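# Fold the towel in half on the table

## Task

Fold the towel once so that one end lies over the other, with edges roughly matched and no additional folds. It must lie flat, fully on the table top and away from the basket, with no lumps or raised parts. Release it and move the grippers away; the fold only counts if it stays in place without the robot holding it.

## Robot and tools

Robot: two arms, left_arm and right_arm, each with a parallel two-finger gripper. The names are labels only. They do not refer to sides of any camera image.

World frame: every reported gripper position and quaternion uses one shared frame. The origin is at table-top height, midway between the arms and a little (about 5 to 10 cm) behind the near table edge. +x points away from the robot across the table, +z points up, and left_arm sits on the +y side. Gripper frame: the fingers point along the gripper's +z axis and close along its y axis. The reported end_effector_position is the spot between the finger pads, just under 1 cm behind the tips. Reported positions can be slightly wrong, more so when an arm is stretched far.

execute_actions(actions): actions is a list of actions, run in order. Each action is a list of up to 15 rows, and each row lasts one control step of 1/30 s. If an action has fewer rows, its final row is repeated until 15 steps have passed. A row is 14 numbers, each from -1 to 1, and both arms are always included: left_arm dx, dy, dz, rx, ry, rz, opening, then right_arm in the same order. dx..rz are an offset, not a pose. They are a target displacement in that gripper's own axes, measured from where the gripper was at the start of the action. Every row counts from that same start point and does not add to the previous row. For the first action in a call, the start is the last pose reported in this scene. Scale: 1.0 equals 0.6 m of travel or 180 degrees of turn. rx, ry, rz form a single rotation vector. The opening is absolute, not an offset: +1 is fully open (0.087 m) and -1 is closed. An empty list simply returns the state and images.

Each step, the command is clipped to within 70 mm and 16 degrees of the gripper's current measured pose, so a large offset can take several actions. After an action the arm coasts at most to its last clipped pose. If position and orientation cannot both be met, position wins. Joint friction can leave the gripper up to about 31 mm short, so very small commands may not move it at all.

move(target, speed, blocking): target is one 14-number row with the same layout as above. Its offsets count from the pose in the latest result that shows one. Each gripper travels in a straight line and both arrive together. A path lasts 0.5 to 10 s and is cut off at 10 s. speed is the top path speed in m/s, from 0.002 to 0.5 (default 0.25). The turning rate is capped at twice that value in rad/s. The opening is applied when the move begins. Moves do not avoid obstacles or the other arm. Grippers lag, drift and may overshoot the speed, especially near full reach. A faster move, or a target placed further beyond a contact, hits and presses harder. With blocking=false you get a result after 0.5 s while the arm keeps going. Use wait(0) to check on it, and note that other motion commands are refused until it has finished or been stopped.

wait(seconds): 0 to 10 s. The arms keep their last command, and it returns early if a running move ends. stop(): brakes a running move, which needs some distance. The fingers are not stopped. zoom_image(camera, region): camera is one of cam_head_left, cam_head_right, cam_high, cam_low, cam_left_wrist, cam_right_wrist, each 504x504. region is [x0, y0, x1, y1] in pixels from the top-left corner, at most 504 by 504. finished_scene(scene): ends the scene with that number, cannot be undone, and reports success.

Result lines: the state line `left_arm: …` | `right_arm: …` gives each end_effector_position (m) and end_effector_quat_wxyz. "Hand target" is the pose the controller is currently driving toward. "pose unreachable" means a clearance check changed or blocked that arm's command. grip_measured is the finger opening on the same scale as the command (the last Joint positions number is the opening in metres, and each gripper can be off by about 1 mm). Joint torques are raw drive outputs with offsets and noise. The move: line reports the ending (done, off_target, moving, held, fault), the limits that acted (paced = command clipped; held = some steps blocked, after which the arm may speed up) and each gripper's distance from its target. If only one arm is named, the other finished normally. MOTOR HOT appears from 75 °C. FAULT or OVER-TEMPERATURE FAULT lines mean an arm stopped: at 90 °C for 10 s, and at 100 °C the arm goes limp and drops. Results with images also list any camera whose calibration has changed.

Gripping: to hold cloth, keep the commanded opening below grip_measured. About 0.02 below holds firmly, and a smaller margin holds more gently. Fingers press with about 20 N at most, and closing fast squeezes harder. Brief tugs on held items or pushes on loose ones may happen.

For an arm that should stay still, send the offset back to its desired pose in the first call of a reply and zeros afterwards, always with its intended opening. The robot keeps its last command while you think.

Avoid: dropping the towel or pushing anything off the table, which fails the job. Also avoid slamming or pressing hard, letting the arms collide or push on each other, and striking the bar and plate behind the bases, whose tops can be up to about 3 cm above the table and give no warning. Do not hold loads for long, because motors heat. Release the towel and lift away before finishing.

Each tool is called as name([rows], argument=value, ...), one row to a line, values as JSON.

## Session

execute_actions(actions=[])

Scene clock: 0.00 s.
left_arm: end_effector_position=(+0.1350, -0.2227, +0.0676) grip_measured=+0.989 end_effector_quat_wxyz=(+0.293, +0.361, +0.876, -0.131) | right_arm: end_effector_position=(+0.2843, -0.3815, +0.0498) grip_measured=+1.000 end_effector_quat_wxyz=(+0.241, +0.106, +0.964, -0.025)
Joint positions: left_arm=[-1.362  2.222  1.925 -0.698 -0.326 -0.501  0.087] | right_arm=[-0.302  1.501  0.901 -0.514 -0.051 -0.123  0.087]
Joint velocities: left_arm=[-0.007 -0.022 -0.012 -0.066 -0.007 -0.007 -0.   ] | right_arm=[-0.002  0.007  0.007 -0.007 -0.022  0.022  0.   ]
Joint torques (N m, as the arm reports them, + toward a larger angle): no reading
Hand target (left_arm): +0.135, -0.223, +0.068; +0.293, +0.361, +0.876, -0.131
Hand target (right_arm): +0.284, -0.382, +0.050; +0.241, +0.106, +0.964, -0.025

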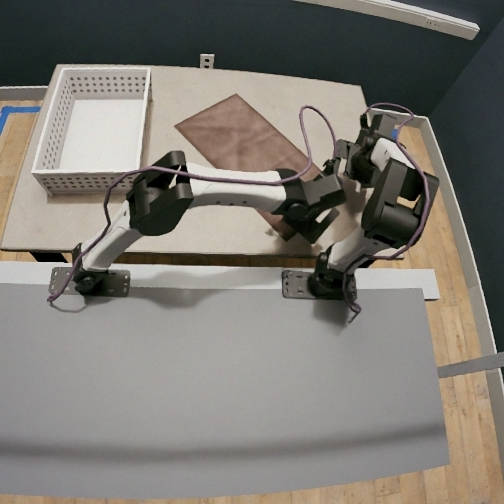

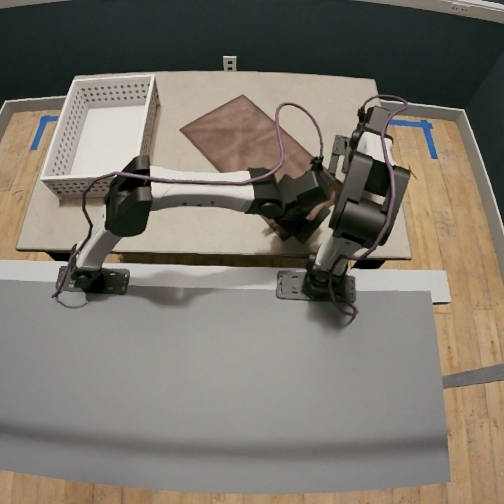

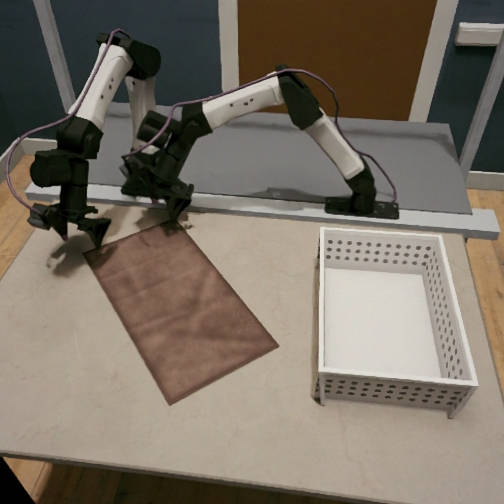

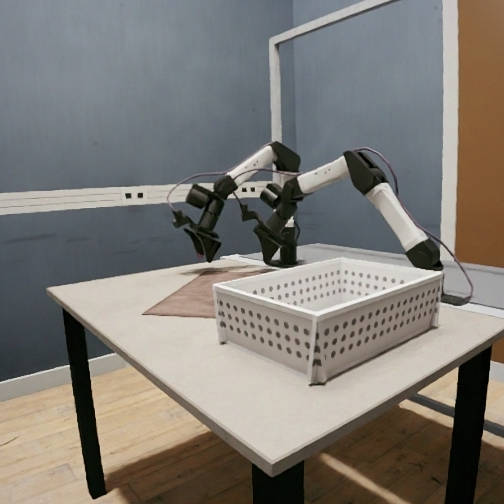

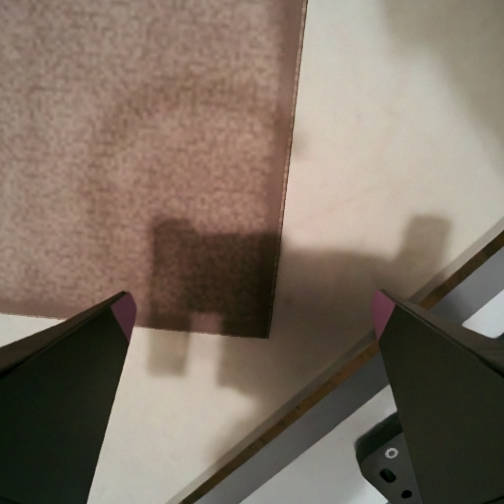

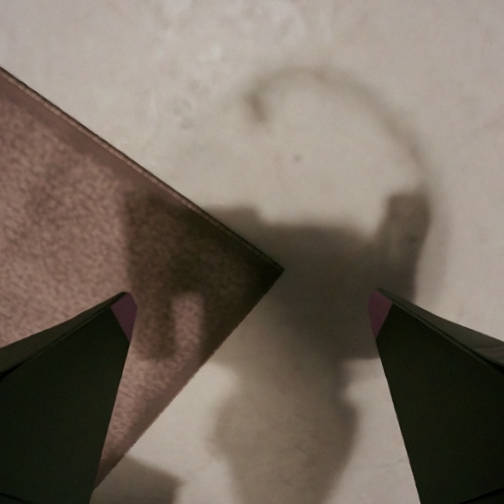

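move(target=[0.088,0.005,0.063,0,0,0,0.3,0.04,-0.004,0.062,0,0,0,0.3], speed=0.08)

Scene clock: 4.40 s.
left_arm: end_effector_position=(+0.1339, -0.2161, +0.0276) grip_measured=+0.300 end_effector_quat_wxyz=(+0.316, +0.353, +0.870, -0.136) | right_arm: end_effector_position=(+0.2820, -0.3802, +0.0137) grip_measured=+0.300 end_effector_quat_wxyz=(+0.244, +0.105, +0.964, -0.026)
Joint positions: left_arm=[-1.375  2.191  1.692 -0.458 -0.367 -0.505  0.057] | right_arm=[-0.302  1.548  0.785 -0.345 -0.051 -0.124  0.057]
Joint velocities: left_arm=[ 0.002  0.007 -0.012 -0.051  0.037 -0.007 -0.   ] | right_arm=[-0.027 -0.002 -0.022 -0.066 -0.081 -0.007 -0.001]
Joint torques (N m, as the arm reports them, + toward a larger angle): left_arm=[ -0.25 -11.15   3.91   1.46  -0.02  -0.17] | right_arm=[-1.23 -5.7   5.56  1.38 -0.1  -0.13]
Hand target (left_arm): +0.123, -0.208, +0.006; +0.293, +0.361, +0.876, -0.130
Hand target (right_arm): +0.280, -0.383, +0.006; +0.241, +0.106, +0.964, -0.025
Off the commanded pose (left_arm): 0.026 m, 3 deg.
Off the commanded pose (right_arm): 0.009 m, 0 deg.
move: off_target (left_arm)
camera_calibration (this result's frames):
cam_left_wrist: T_world_to_cam=[[-0.70548, -0.708706, -0.00579292, -0.0562444], [-0.698806, 0.694215, 0.172444, 0.258126], [-0.11819, 0.125704, -0.985002, 0.219129], [0, 0, 0, 1]] pos_world=[0.1666, -0.246601, 0.171004]
cam_right_wrist: T_world_to_cam=[[-0.232562, -0.97257, -0.00466544, -0.305857], [-0.908755, 0.215589, 0.357332, 0.358766], [-0.346524, 0.0873416, -0.933966, 0.285489], [0, 0, 0, 1]] pos_world=[0.353828, -0.399749, 0.137011]

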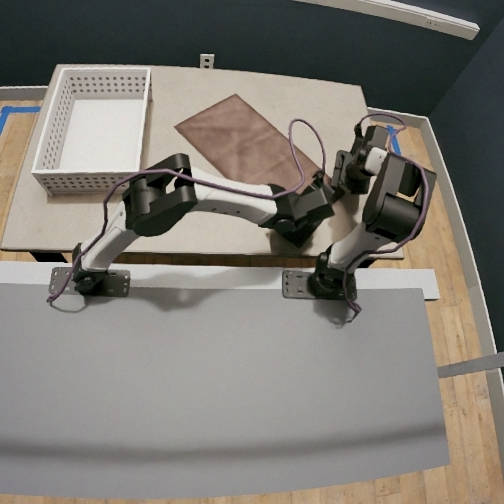

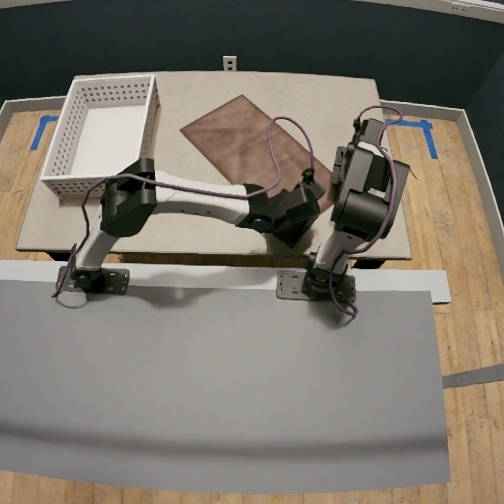

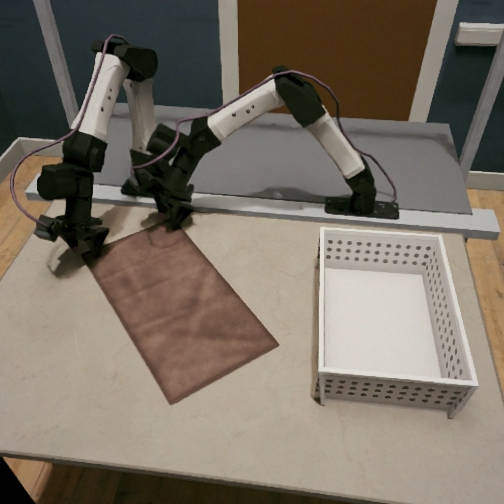

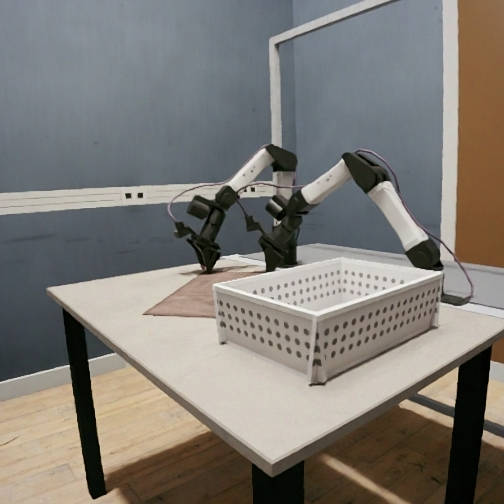

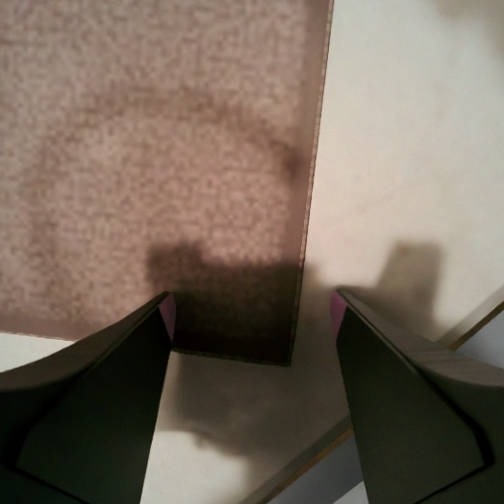

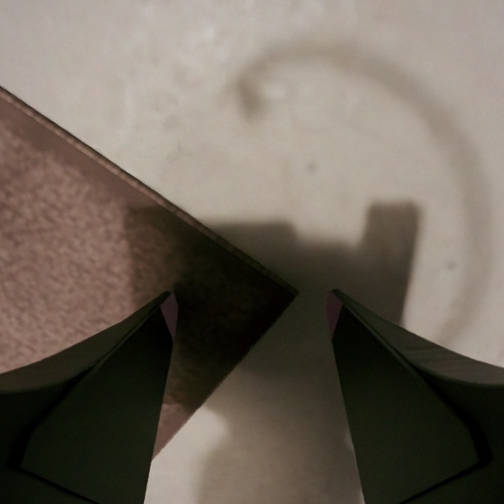

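move(target=[0.06,0,0.035,0,0,0,0.3,0.02,0,0.03,0,0,0,0.3], speed=0.05)

zoom_image(camera="cam_high", region=[30,150,230,300])

Scene clock: 6.23 s.
left_arm: end_effector_position=(+0.1370, -0.2212, +0.0264) grip_measured=+0.300 end_effector_quat_wxyz=(+0.356, +0.338, +0.858, -0.152) | right_arm: end_effector_position=(+0.2861, -0.3809, +0.0102) grip_measured=+0.300 end_effector_quat_wxyz=(+0.259, +0.104, +0.960, -0.028)
Joint positions: left_arm=[-1.39   2.167  1.6   -0.313 -0.426 -0.504  0.057] | right_arm=[-0.302  1.548  0.756 -0.285 -0.055 -0.124  0.057]
Joint velocities: left_arm=[-0.002 -0.017  0.002  0.007 -0.007 -0.022  0.   ] | right_arm=[ 0.002 -0.007  0.012  0.007 -0.007 -0.066 -0.   ]
Joint torques (N m, as the arm reports them, + toward a larger angle): left_arm=[ 0.01 -9.68  3.18  1.43  0.21 -0.24] | right_arm=[-0.31 -3.91  4.08  1.54 -0.02 -0.04]
Hand target (left_arm): +0.124, -0.206, -0.010; +0.316, +0.352, +0.870, -0.135
Hand target (right_arm): +0.279, -0.379, -0.007; +0.244, +0.105, +0.964, -0.026
Off the commanded pose (left_arm): 0.043 m, 5 deg.
Off the commanded pose (right_arm): 0.019 m, 2 deg.
move: off_target (left_arm, right_arm)
camera_calibration (this result's frames):
cam_left_wrist: T_world_to_cam=[[-0.691047, -0.722809, 0.000676503, -0.0628617], [-0.720302, 0.688727, 0.0825858, 0.268115], [-0.0601597, 0.0565834, -0.996584, 0.195973], [0, 0, 0, 1]] pos_world=[0.161473, -0.241184, 0.173203]
cam_right_wrist: T_world_to_cam=[[-0.231086, -0.972924, -0.00422137, -0.306203], [-0.919749, 0.217037, 0.327042, 0.36795], [-0.317271, 0.0794575, -0.945, 0.272493], [0, 0, 0, 1]] pos_world=[0.354116, -0.399422, 0.135878]

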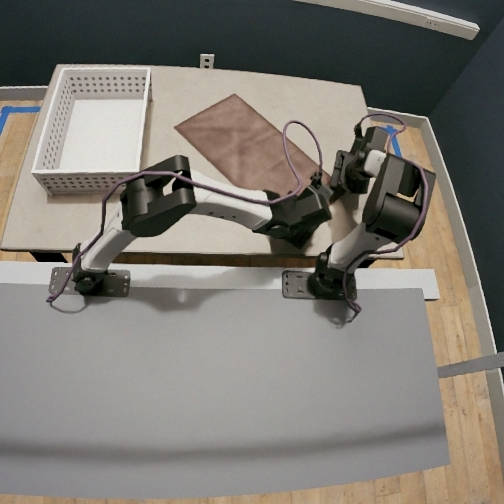

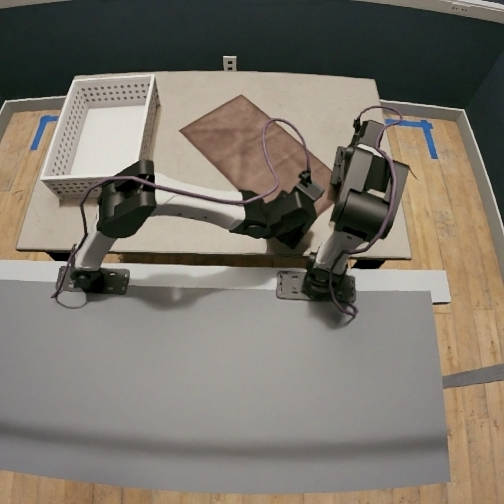

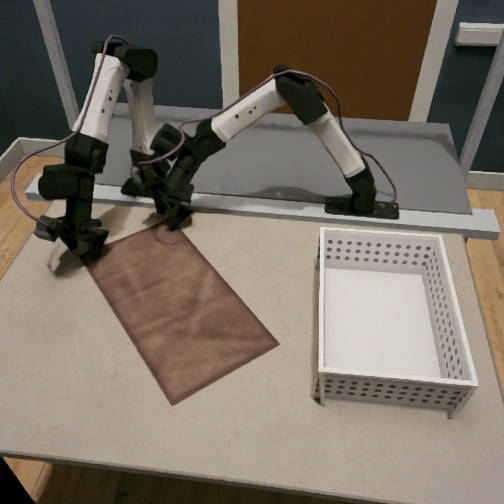

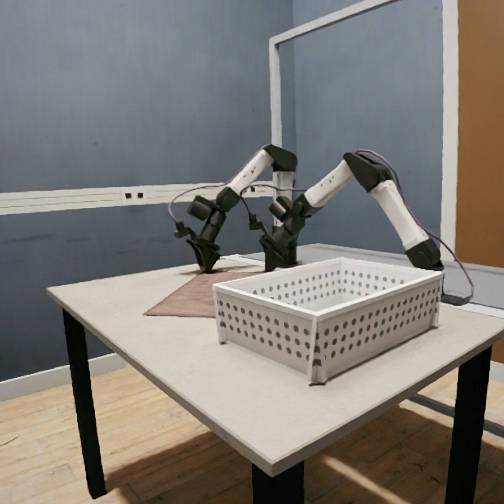

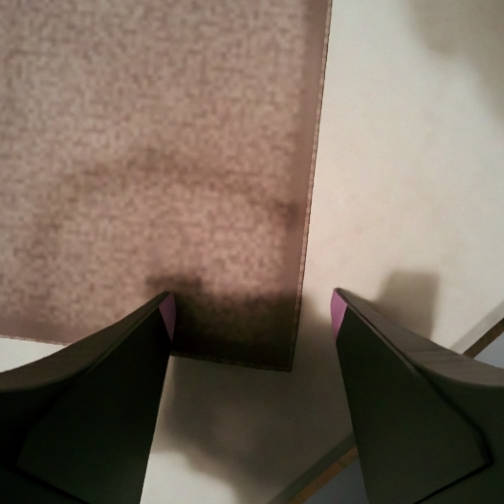

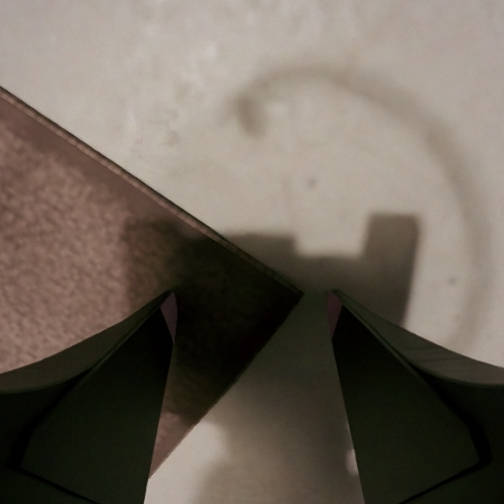

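Region (30, 150, 230, 300) of cam_high's 504x504 image, scaled by 2.520, with more detail than that image has; it fills the top 378 rows of this view, and the rest is white.

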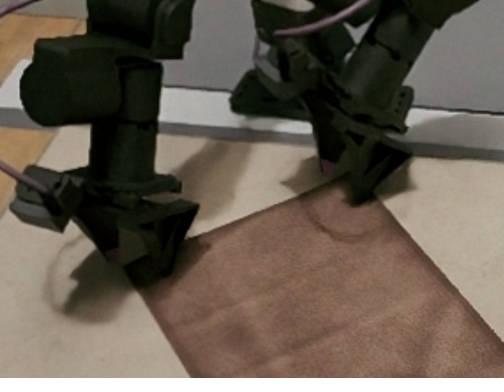

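Both in contact. Close slowly with lighter press.

execute_actions([
  [[0.02,0,0.025,0,0,0,0.2,0.012,0,0.02,0,0,0,0.2],[0.02,0,0.025,0,0,0,0.15,0.012,0,0.02,0,0,0,0.15],[0.02,0,0.025,0,0,0,0.1,0.012,0,0.02,0,0,0,0.1],[0.02,0,0.025,0,0,0,0.05,0.012,0,0.02,0,0,0,0.05],[0.02,0,0.025,0,0,0,0,0.012,0,0.02,0,0,0,0],[0.02,0,0.025,0,0,0,-0.1,0.012,0,0.02,0,0,0,-0.1],[0.02,0,0.025,0,0,0,-0.2,0.012,0,0.02,0,0,0,-0.2],[0.02,0,0.025,0,0,0,-0.3,0.012,0,0.02,0,0,0,-0.3]],
  [[0.02,0,0.025,0,0,0,-0.4,0.012,0,0.02,0,0,0,-0.4],[0.02,0,0.025,0,0,0,-0.45,0.012,0,0.02,0,0,0,-0.45],[0.02,0,0.025,0,0,0,-0.5,0.012,0,0.02,0,0,0,-0.5],[0.02,0,0.025,0,0,0,-0.55,0.012,0,0.02,0,0,0,-0.55],[0.02,0,0.025,0,0,0,-0.6,0.012,0,0.02,0,0,0,-0.6],[0.02,0,0.025,0,0,0,-0.65,0.012,0,0.02,0,0,0,-0.65],[0.02,0,0.025,0,0,0,-0.7,0.012,0,0.02,0,0,0,-0.7]],
  [[0.02,0,0.025,0,0,0,-0.8,0.012,0,0.02,0,0,0,-0.8],[0.02,0,0.025,0,0,0,-0.85,0.012,0,0.02,0,0,0,-0.85],[0.02,0,0.025,0,0,0,-0.9,0.012,0,0.02,0,0,0,-0.9],[0.02,0,0.025,0,0,0,-0.95,0.012,0,0.02,0,0,0,-0.95],[0.02,0,0.025,0,0,0,-1,0.012,0,0.02,0,0,0,-1]],
  [[-0.04,0,-0.05,0,0,0,-1,-0.04,0,-0.07,0,0,0,-1]],
  [[-0.04,0,-0.05,0,0,0,-1,-0.03,0,-0.05,0,0,0,-1]],
])

Scene clock: 10.17 s.
left_arm: end_effector_position=(+0.1419, -0.2263, +0.0840) grip_measured=-0.910 end_effector_quat_wxyz=(+0.388, +0.317, +0.846, -0.182) | right_arm: end_effector_position=(+0.2872, -0.3786, +0.0773) grip_measured=-0.887 end_effector_quat_wxyz=(+0.284, +0.100, +0.953, -0.024)
Joint positions: left_arm=[-1.39   2.072  1.628 -0.336 -0.453 -0.501  0.004] | right_arm=[-0.302  1.404  0.9   -0.525 -0.075 -0.124  0.005]
Joint velocities: left_arm=[ 0.002 -0.002 -0.012 -0.037  0.022  0.022 -0.   ] | right_arm=[-0.012 -0.002  0.007 -0.11   0.037  0.007 -0.   ]
Joint torques (N m, as the arm reports them, + toward a larger angle): left_arm=[ -0.31 -12.15   8.74   1.4   -0.22  -0.02] | right_arm=[-0.11 -7.63  9.31  1.31 -0.05 -0.03]
Hand target (left_arm): +0.139, -0.228, +0.094; +0.390, +0.315, +0.845, -0.187
Hand target (right_arm): +0.292, -0.380, +0.087; +0.297, +0.099, +0.949, -0.028
Off the commanded pose (left_arm): 0.011 m, 1 deg.
Off the commanded pose (right_arm): 0.012 m, 2 deg.
camera_calibration (this result's frames):
cam_left_wrist: T_world_to_cam=[[-0.680913, -0.73113, 0.0424993, -0.070075], [-0.732014, 0.681235, -0.00862384, 0.278091], [-0.0226469, -0.0369822, -0.999059, 0.227688], [0, 0, 0, 1]] pos_world=[0.161008, -0.232259, 0.23285]
cam_right_wrist: T_world_to_cam=[[-0.22103, -0.975144, -0.0154769, -0.306269], [-0.937267, 0.208004, 0.279759, 0.351717], [-0.269586, 0.0763411, -0.959945, 0.322294], [0, 0, 0, 1]] pos_world=[0.348845, -0.396419, 0.206248]

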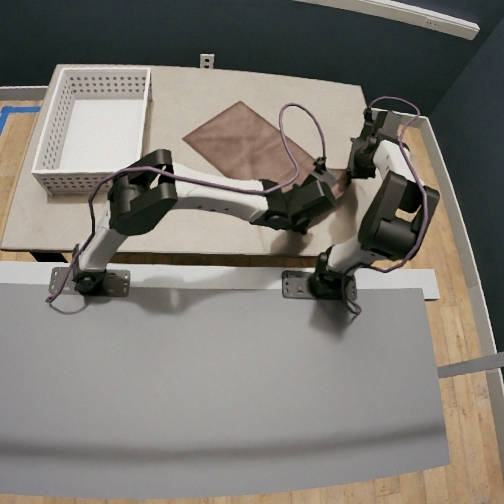

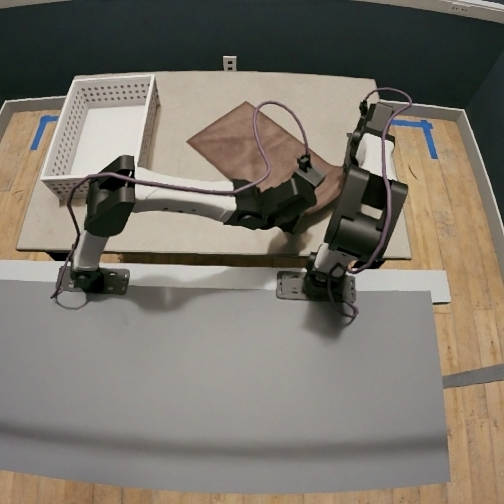

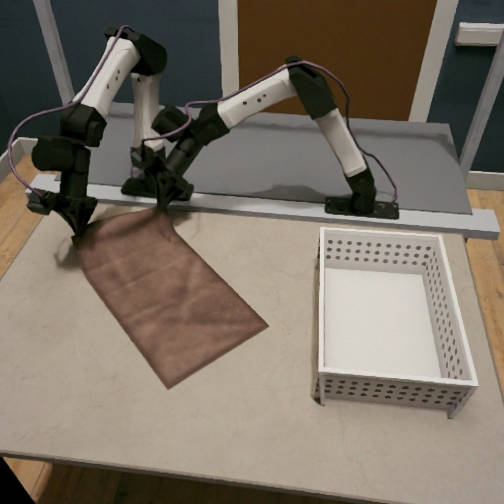

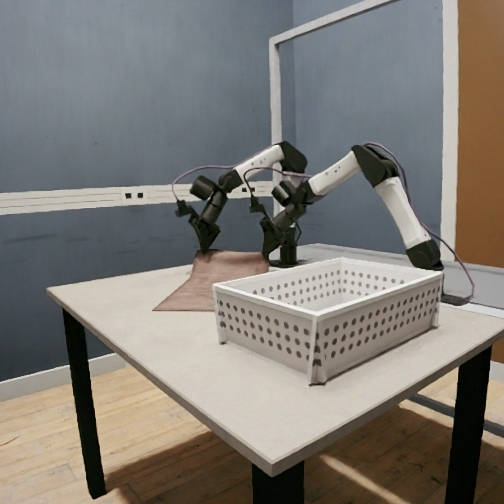

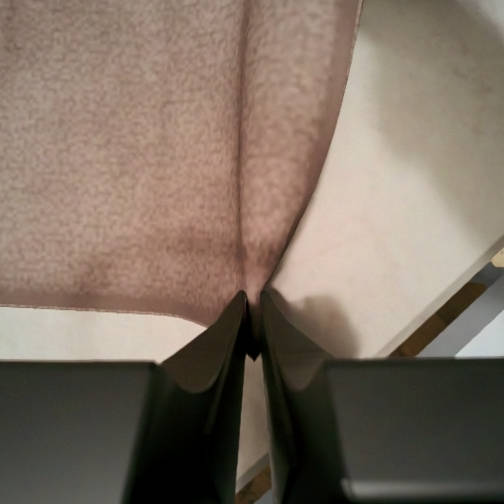

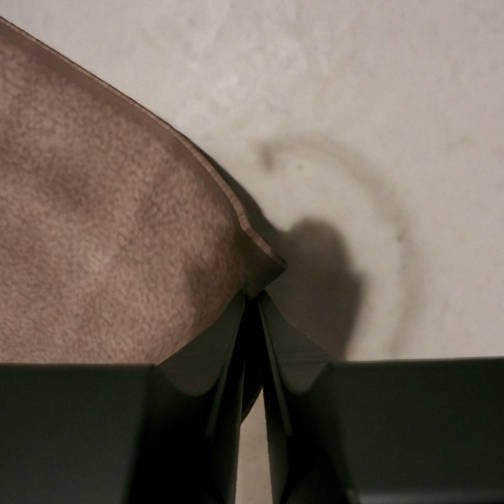

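move(target=[-0.178,0.158,-0.115,0,0,0,-1,-0.198,0.135,-0.107,0,0,0,-1], speed=0.12)

Scene clock: 12.90 s.
left_arm: end_effector_position=(+0.2201, -0.1593, +0.1885) grip_measured=-0.910 end_effector_quat_wxyz=(+0.383, +0.319, +0.850, -0.171) | right_arm: end_effector_position=(+0.3608, -0.3159, +0.1960) grip_measured=-0.887 end_effector_quat_wxyz=(+0.282, +0.098, +0.954, -0.022)
Joint positions: left_arm=[-1.172  1.888  1.782 -0.641 -0.302 -0.34   0.004] | right_arm=[-0.033  1.629  1.578 -0.98   0.059  0.103  0.005]
Joint velocities: left_arm=[-0.012 -0.007  0.007 -0.037 -0.007 -0.007  0.   ] | right_arm=[-0.002  0.007 -0.012  0.037 -0.007 -0.007 -0.001]
Joint torques (N m, as the arm reports them, + toward a larger angle): left_arm=[  0.61 -11.16   9.15   1.53  -0.04   0.07] | right_arm=[ 0.72 -7.29  9.46  1.29  0.18  0.07]
Hand target (left_arm): +0.221, -0.159, +0.204; +0.390, +0.318, +0.845, -0.182
Hand target (right_arm): +0.366, -0.314, +0.197; +0.284, +0.100, +0.953, -0.026
Off the commanded pose (left_arm): 0.016 m, 2 deg.
Off the commanded pose (right_arm): 0.006 m, 0 deg.
move: off_target (left_arm)
camera_calibration (this result's frames):
cam_left_wrist: T_world_to_cam=[[-0.67653, -0.735992, 0.0249719, 0.0292816], [-0.735982, 0.676906, 0.0113638, 0.287005], [-0.0252672, -0.0106909, -0.999624, 0.341293], [0, 0, 0, 1]] pos_world=[0.239664, -0.169076, 0.337172]
cam_right_wrist: T_world_to_cam=[[-0.215699, -0.976289, -0.0182494, -0.228805], [-0.937342, 0.201785, 0.284028, 0.371744], [-0.273611, 0.0783705, -0.958642, 0.453176], [0, 0, 0, 1]] pos_world=[0.423092, -0.333908, 0.324673]

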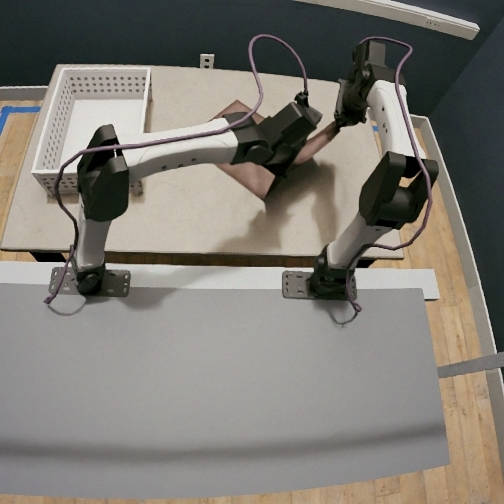

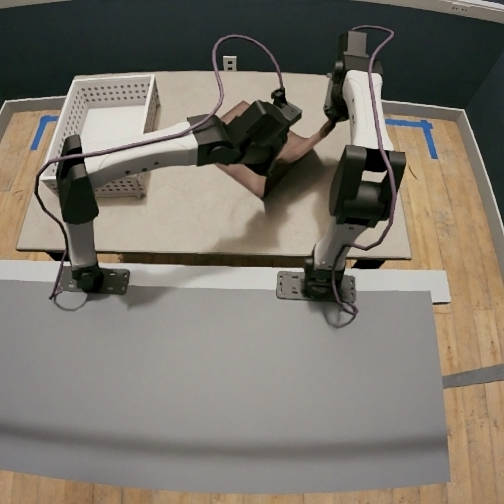

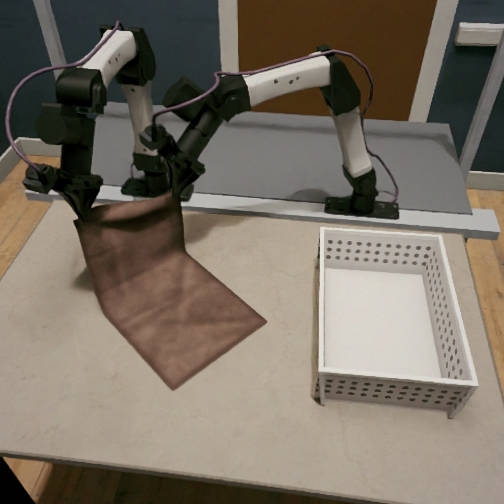

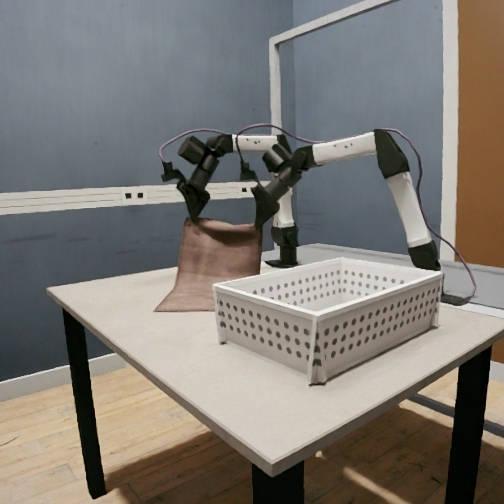

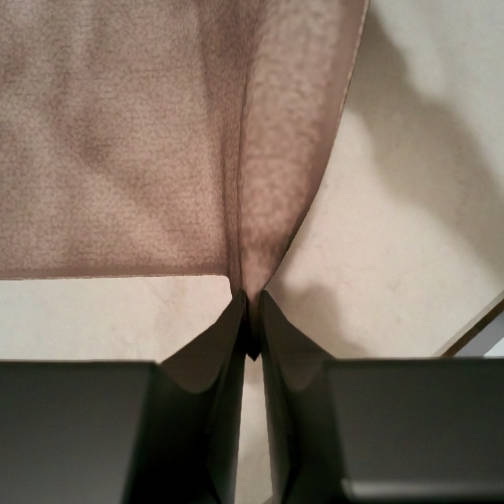

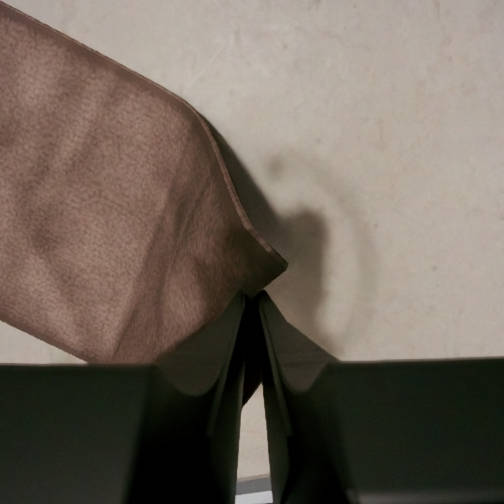

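move(target=[0.0,-0.115,-0.02,0,0,0,-1,0.06,-0.09,-0.041,0,0,0,-1], speed=0.1)

Scene clock: 14.97 s.
left_arm: end_effector_position=(+0.1668, -0.2015, +0.1979) grip_measured=-0.910 end_effector_quat_wxyz=(+0.381, +0.322, +0.849, -0.174) | right_arm: end_effector_position=(+0.3113, -0.3586, +0.1961) grip_measured=-0.887 end_effector_quat_wxyz=(+0.280, +0.101, +0.954, -0.023)
Joint positions: left_arm=[-1.32   2.008  1.998 -0.772 -0.4   -0.446  0.004] | right_arm=[-0.199  1.475  1.436 -0.993 -0.022 -0.034  0.005]
Joint velocities: left_arm=[-0.007 -0.017  0.027 -0.037  0.007 -0.007 -0.   ] | right_arm=[ 0.022 -0.022  0.012 -0.022 -0.051 -0.022  0.001]
Joint torques (N m, as the arm reports them, + toward a larger angle): left_arm=[  0.11 -10.05   9.09   1.45  -0.2   -0.03] | right_arm=[-0.96 -8.82  6.01  1.3  -0.11 -0.14]
Hand target (left_arm): +0.167, -0.203, +0.199; +0.383, +0.319, +0.850, -0.172
Hand target (right_arm): +0.307, -0.359, +0.196; +0.282, +0.098, +0.954, -0.021
Off the commanded pose (left_arm): 0.003 m, 1 deg.
Off the commanded pose (right_arm): 0.004 m, 0 deg.
move: done
camera_calibration (this result's frames):
cam_left_wrist: T_world_to_cam=[[-0.683043, -0.72977, 0.0298128, -0.0367144], [-0.729773, 0.683569, 0.0128053, 0.276197], [-0.029724, -0.0130101, -0.999473, 0.349084], [0, 0, 0, 1]] pos_world=[0.18686, -0.211052, 0.346458]
cam_right_wrist: T_world_to_cam=[[-0.22248, -0.974781, -0.0174764, -0.278617], [-0.93487, 0.208216, 0.287515, 0.334728], [-0.276625, 0.0803045, -0.957617, 0.444556], [0, 0, 0, 1]] pos_world=[0.373916, -0.376986, 0.324606]

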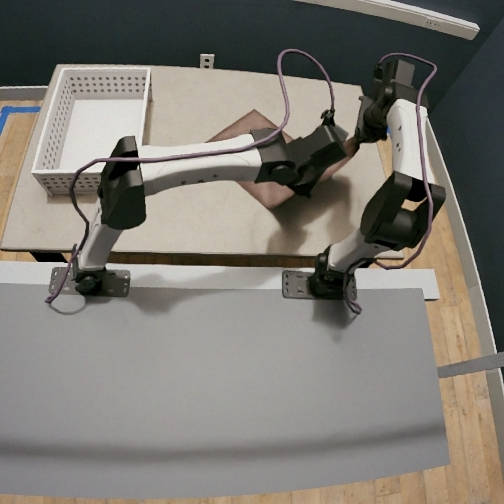

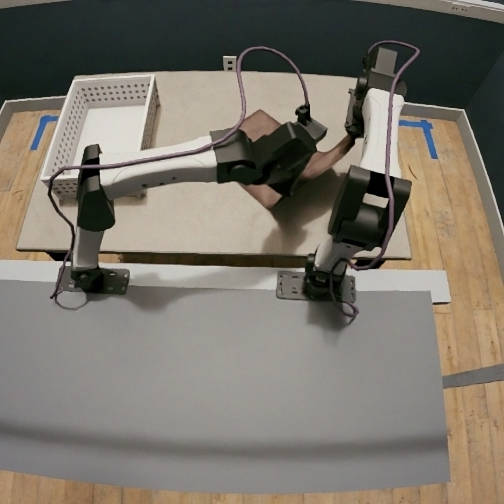

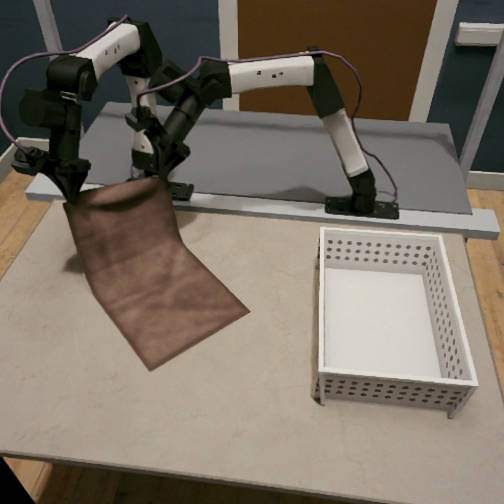

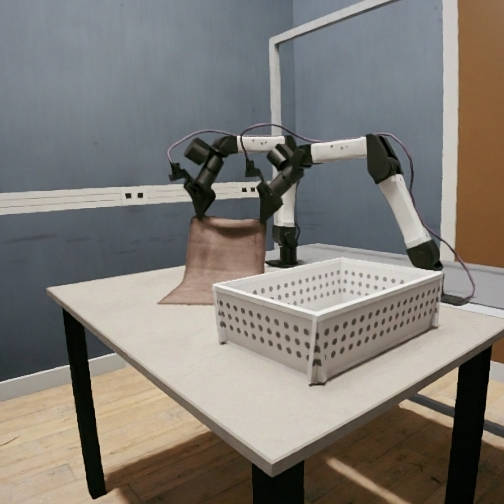

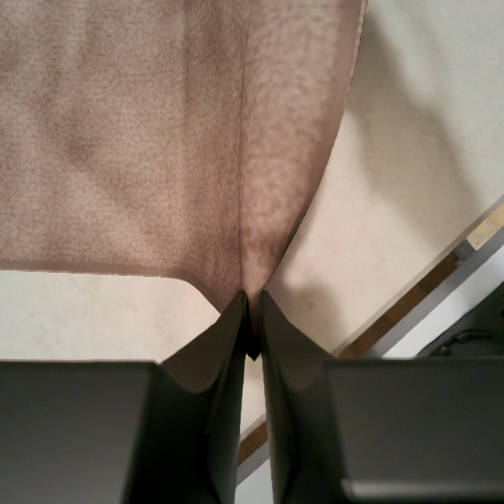

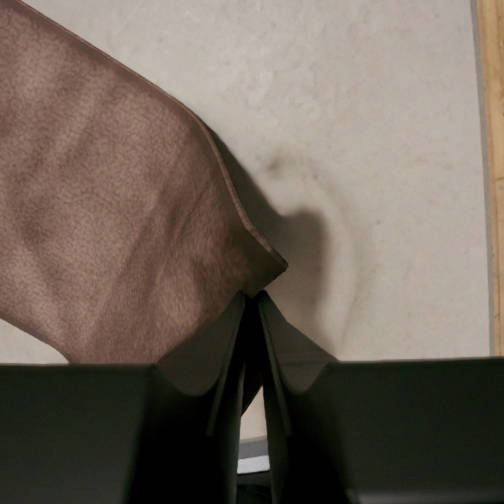

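move(target=[0.0,0.377,0.053,-0.14,0,0,-1,-0.137,0.318,0.193,-0.14,0,0,-1], speed=0.1)

Scene clock: 18.77 s.
left_arm: end_effector_position=(+0.3358, -0.0596, +0.1630) grip_measured=-0.910 end_effector_quat_wxyz=(+0.437, +0.236, +0.868, +0.014) | right_arm: end_effector_position=(+0.4705, -0.2079, +0.1417) grip_measured=-0.887 end_effector_quat_wxyz=(+0.282, +0.042, +0.942, +0.174)
Joint positions: left_arm=[-0.963  1.907  1.696 -0.611 -0.557 -0.228  0.004] | right_arm=[ 0.074  2.012  1.776 -0.749 -0.292  0.207  0.005]
Joint velocities: left_arm=[ 0.002 -0.007  0.007 -0.095 -0.022 -0.066 -0.   ] | right_arm=[-0.007  0.002 -0.012  0.022  0.007 -0.066 -0.001]
Joint torques (N m, as the arm reports them, + toward a larger angle): left_arm=[  0.79 -12.06   5.61   1.65  -0.31   0.05] | right_arm=[  0.73 -12.08   9.67   1.55  -0.29   0.04]
Hand target (left_arm): +0.337, -0.054, +0.167; +0.444, +0.232, +0.866, +0.017
Hand target (right_arm): +0.480, -0.200, +0.147; +0.295, +0.037, +0.937, +0.184
Off the commanded pose (left_arm): 0.007 m, 1 deg.
Off the commanded pose (right_arm): 0.014 m, 2 deg.
move: off_target (right_arm)
camera_calibration (this result's frames):
cam_left_wrist: T_world_to_cam=[[-0.397776, -0.882641, -0.250438, 0.124102], [-0.911082, 0.412188, -0.00561905, 0.350662], [0.108187, 0.225934, -0.968116, 0.283851], [0, 0, 0, 1]] pos_world=[0.338138, -0.0991325, 0.307851]
cam_right_wrist: T_world_to_cam=[[0.00184079, -0.933989, -0.357297, -0.146186], [-0.960533, -0.101037, 0.259166, 0.41963], [-0.278159, 0.342719, -0.897314, 0.471043], [0, 0, 0, 1]] pos_world=[0.534362, -0.255573, 0.261688]

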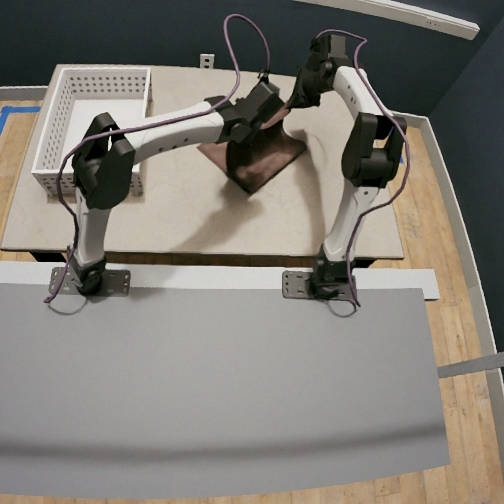

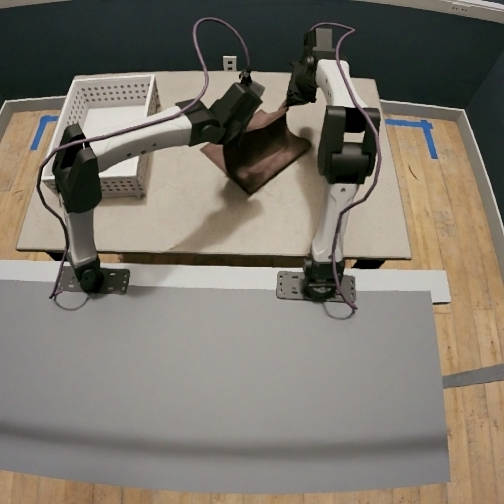

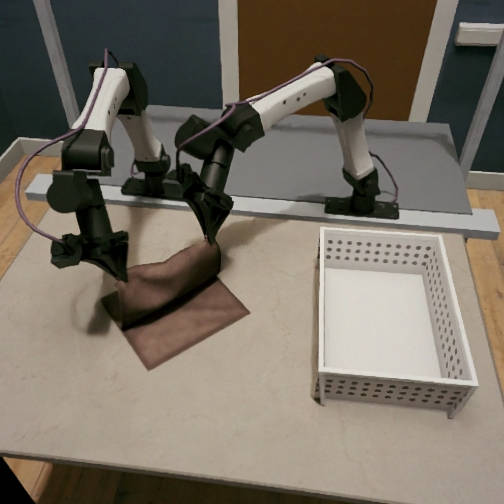

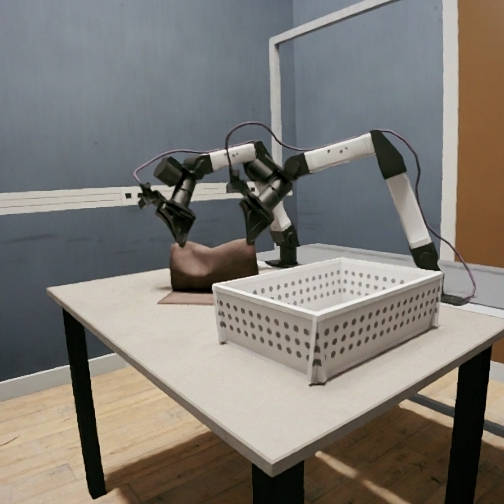

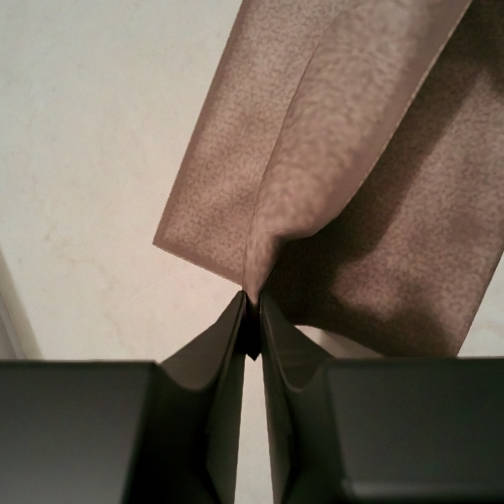

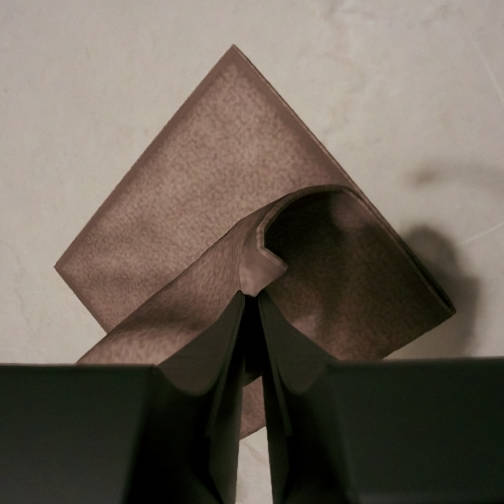

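move(target=[0.053,0.143,0.15,0,0,0,-1,-0.078,0.093,0.212,0,0,0,-1], speed=0.08)

Scene clock: 22.57 s.
left_arm: end_effector_position=(+0.4236, +0.0097, +0.1211) grip_measured=-0.910 end_effector_quat_wxyz=(+0.451, +0.231, +0.862, +0.011) | right_arm: end_effector_position=(+0.5780, -0.1286, +0.0908) grip_measured=-0.887 end_effector_quat_wxyz=(+0.283, +0.039, +0.942, +0.178)
Joint positions: left_arm=[-0.695  1.907  1.484 -0.272 -0.371 -0.016  0.004] | right_arm=[ 0.214  2.621  2.587 -0.918 -0.221  0.323  0.005]
Joint velocities: left_arm=[-0.007 -0.007 -0.022  0.037  0.007  0.051  0.001] | right_arm=[-0.007  0.007  0.007  0.037  0.066  0.037  0.   ]
Joint torques (N m, as the arm reports them, + toward a larger angle): left_arm=[ 0.77 -9.01  5.44  1.86 -0.08  0.08] | right_arm=[  0.45 -16.57   9.44   1.35   0.05   0.03]
Hand target (left_arm): +0.423, +0.014, +0.104; +0.438, +0.237, +0.867, +0.016
Hand target (right_arm): +0.580, -0.126, +0.087; +0.283, +0.042, +0.942, +0.174
Off the commanded pose (left_arm): 0.018 m, 2 deg.
Off the commanded pose (right_arm): 0.006 m, 1 deg.
move: off_target (left_arm)
camera_calibration (this result's frames):
cam_left_wrist: T_world_to_cam=[[-0.388271, -0.887954, -0.246542, 0.20525], [-0.911595, 0.409287, -0.038459, 0.406137], [0.135056, 0.209814, -0.968369, 0.206994], [0, 0, 0, 1]] pos_world=[0.421969, -0.0274037, 0.266669]
cam_right_wrist: T_world_to_cam=[[0.0101832, -0.932063, -0.362154, -0.0945873], [-0.960654, -0.109649, 0.255188, 0.54342], [-0.277561, 0.345306, -0.896506, 0.428095], [0, 0, 0, 1]] pos_world=[0.641824, -0.1764, 0.210861]

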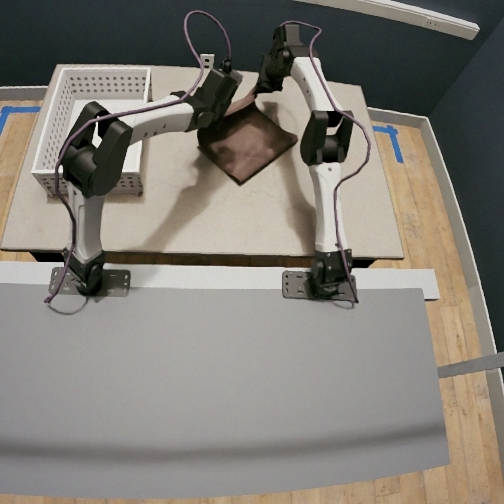

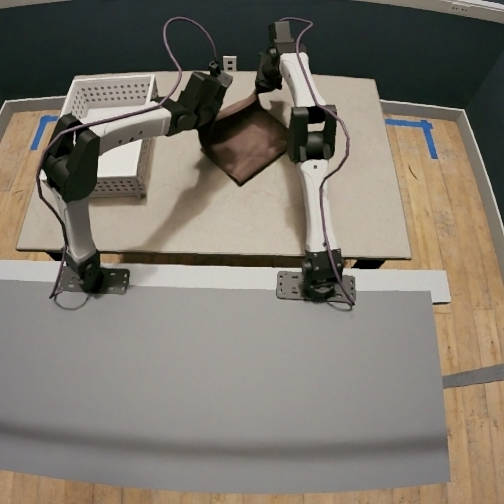

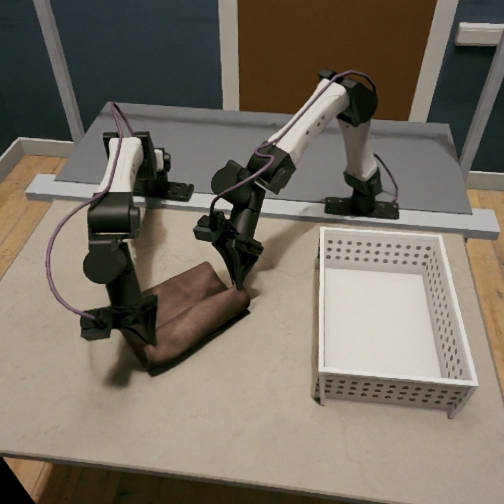

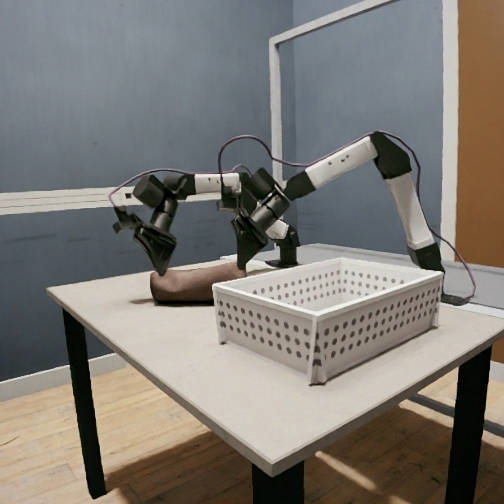

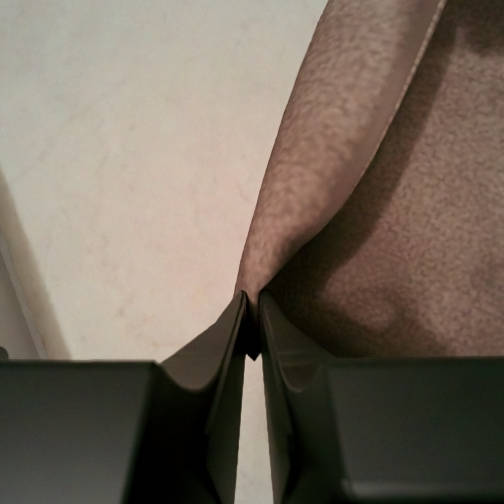

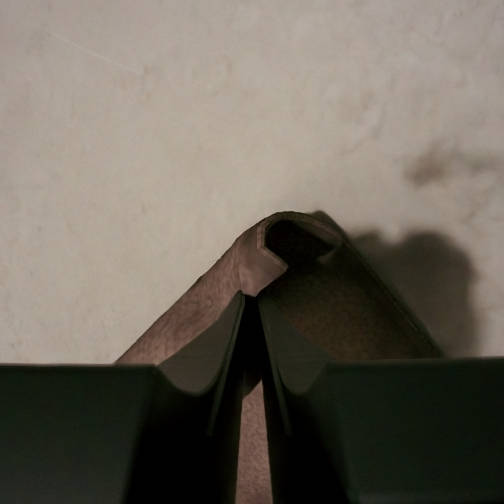

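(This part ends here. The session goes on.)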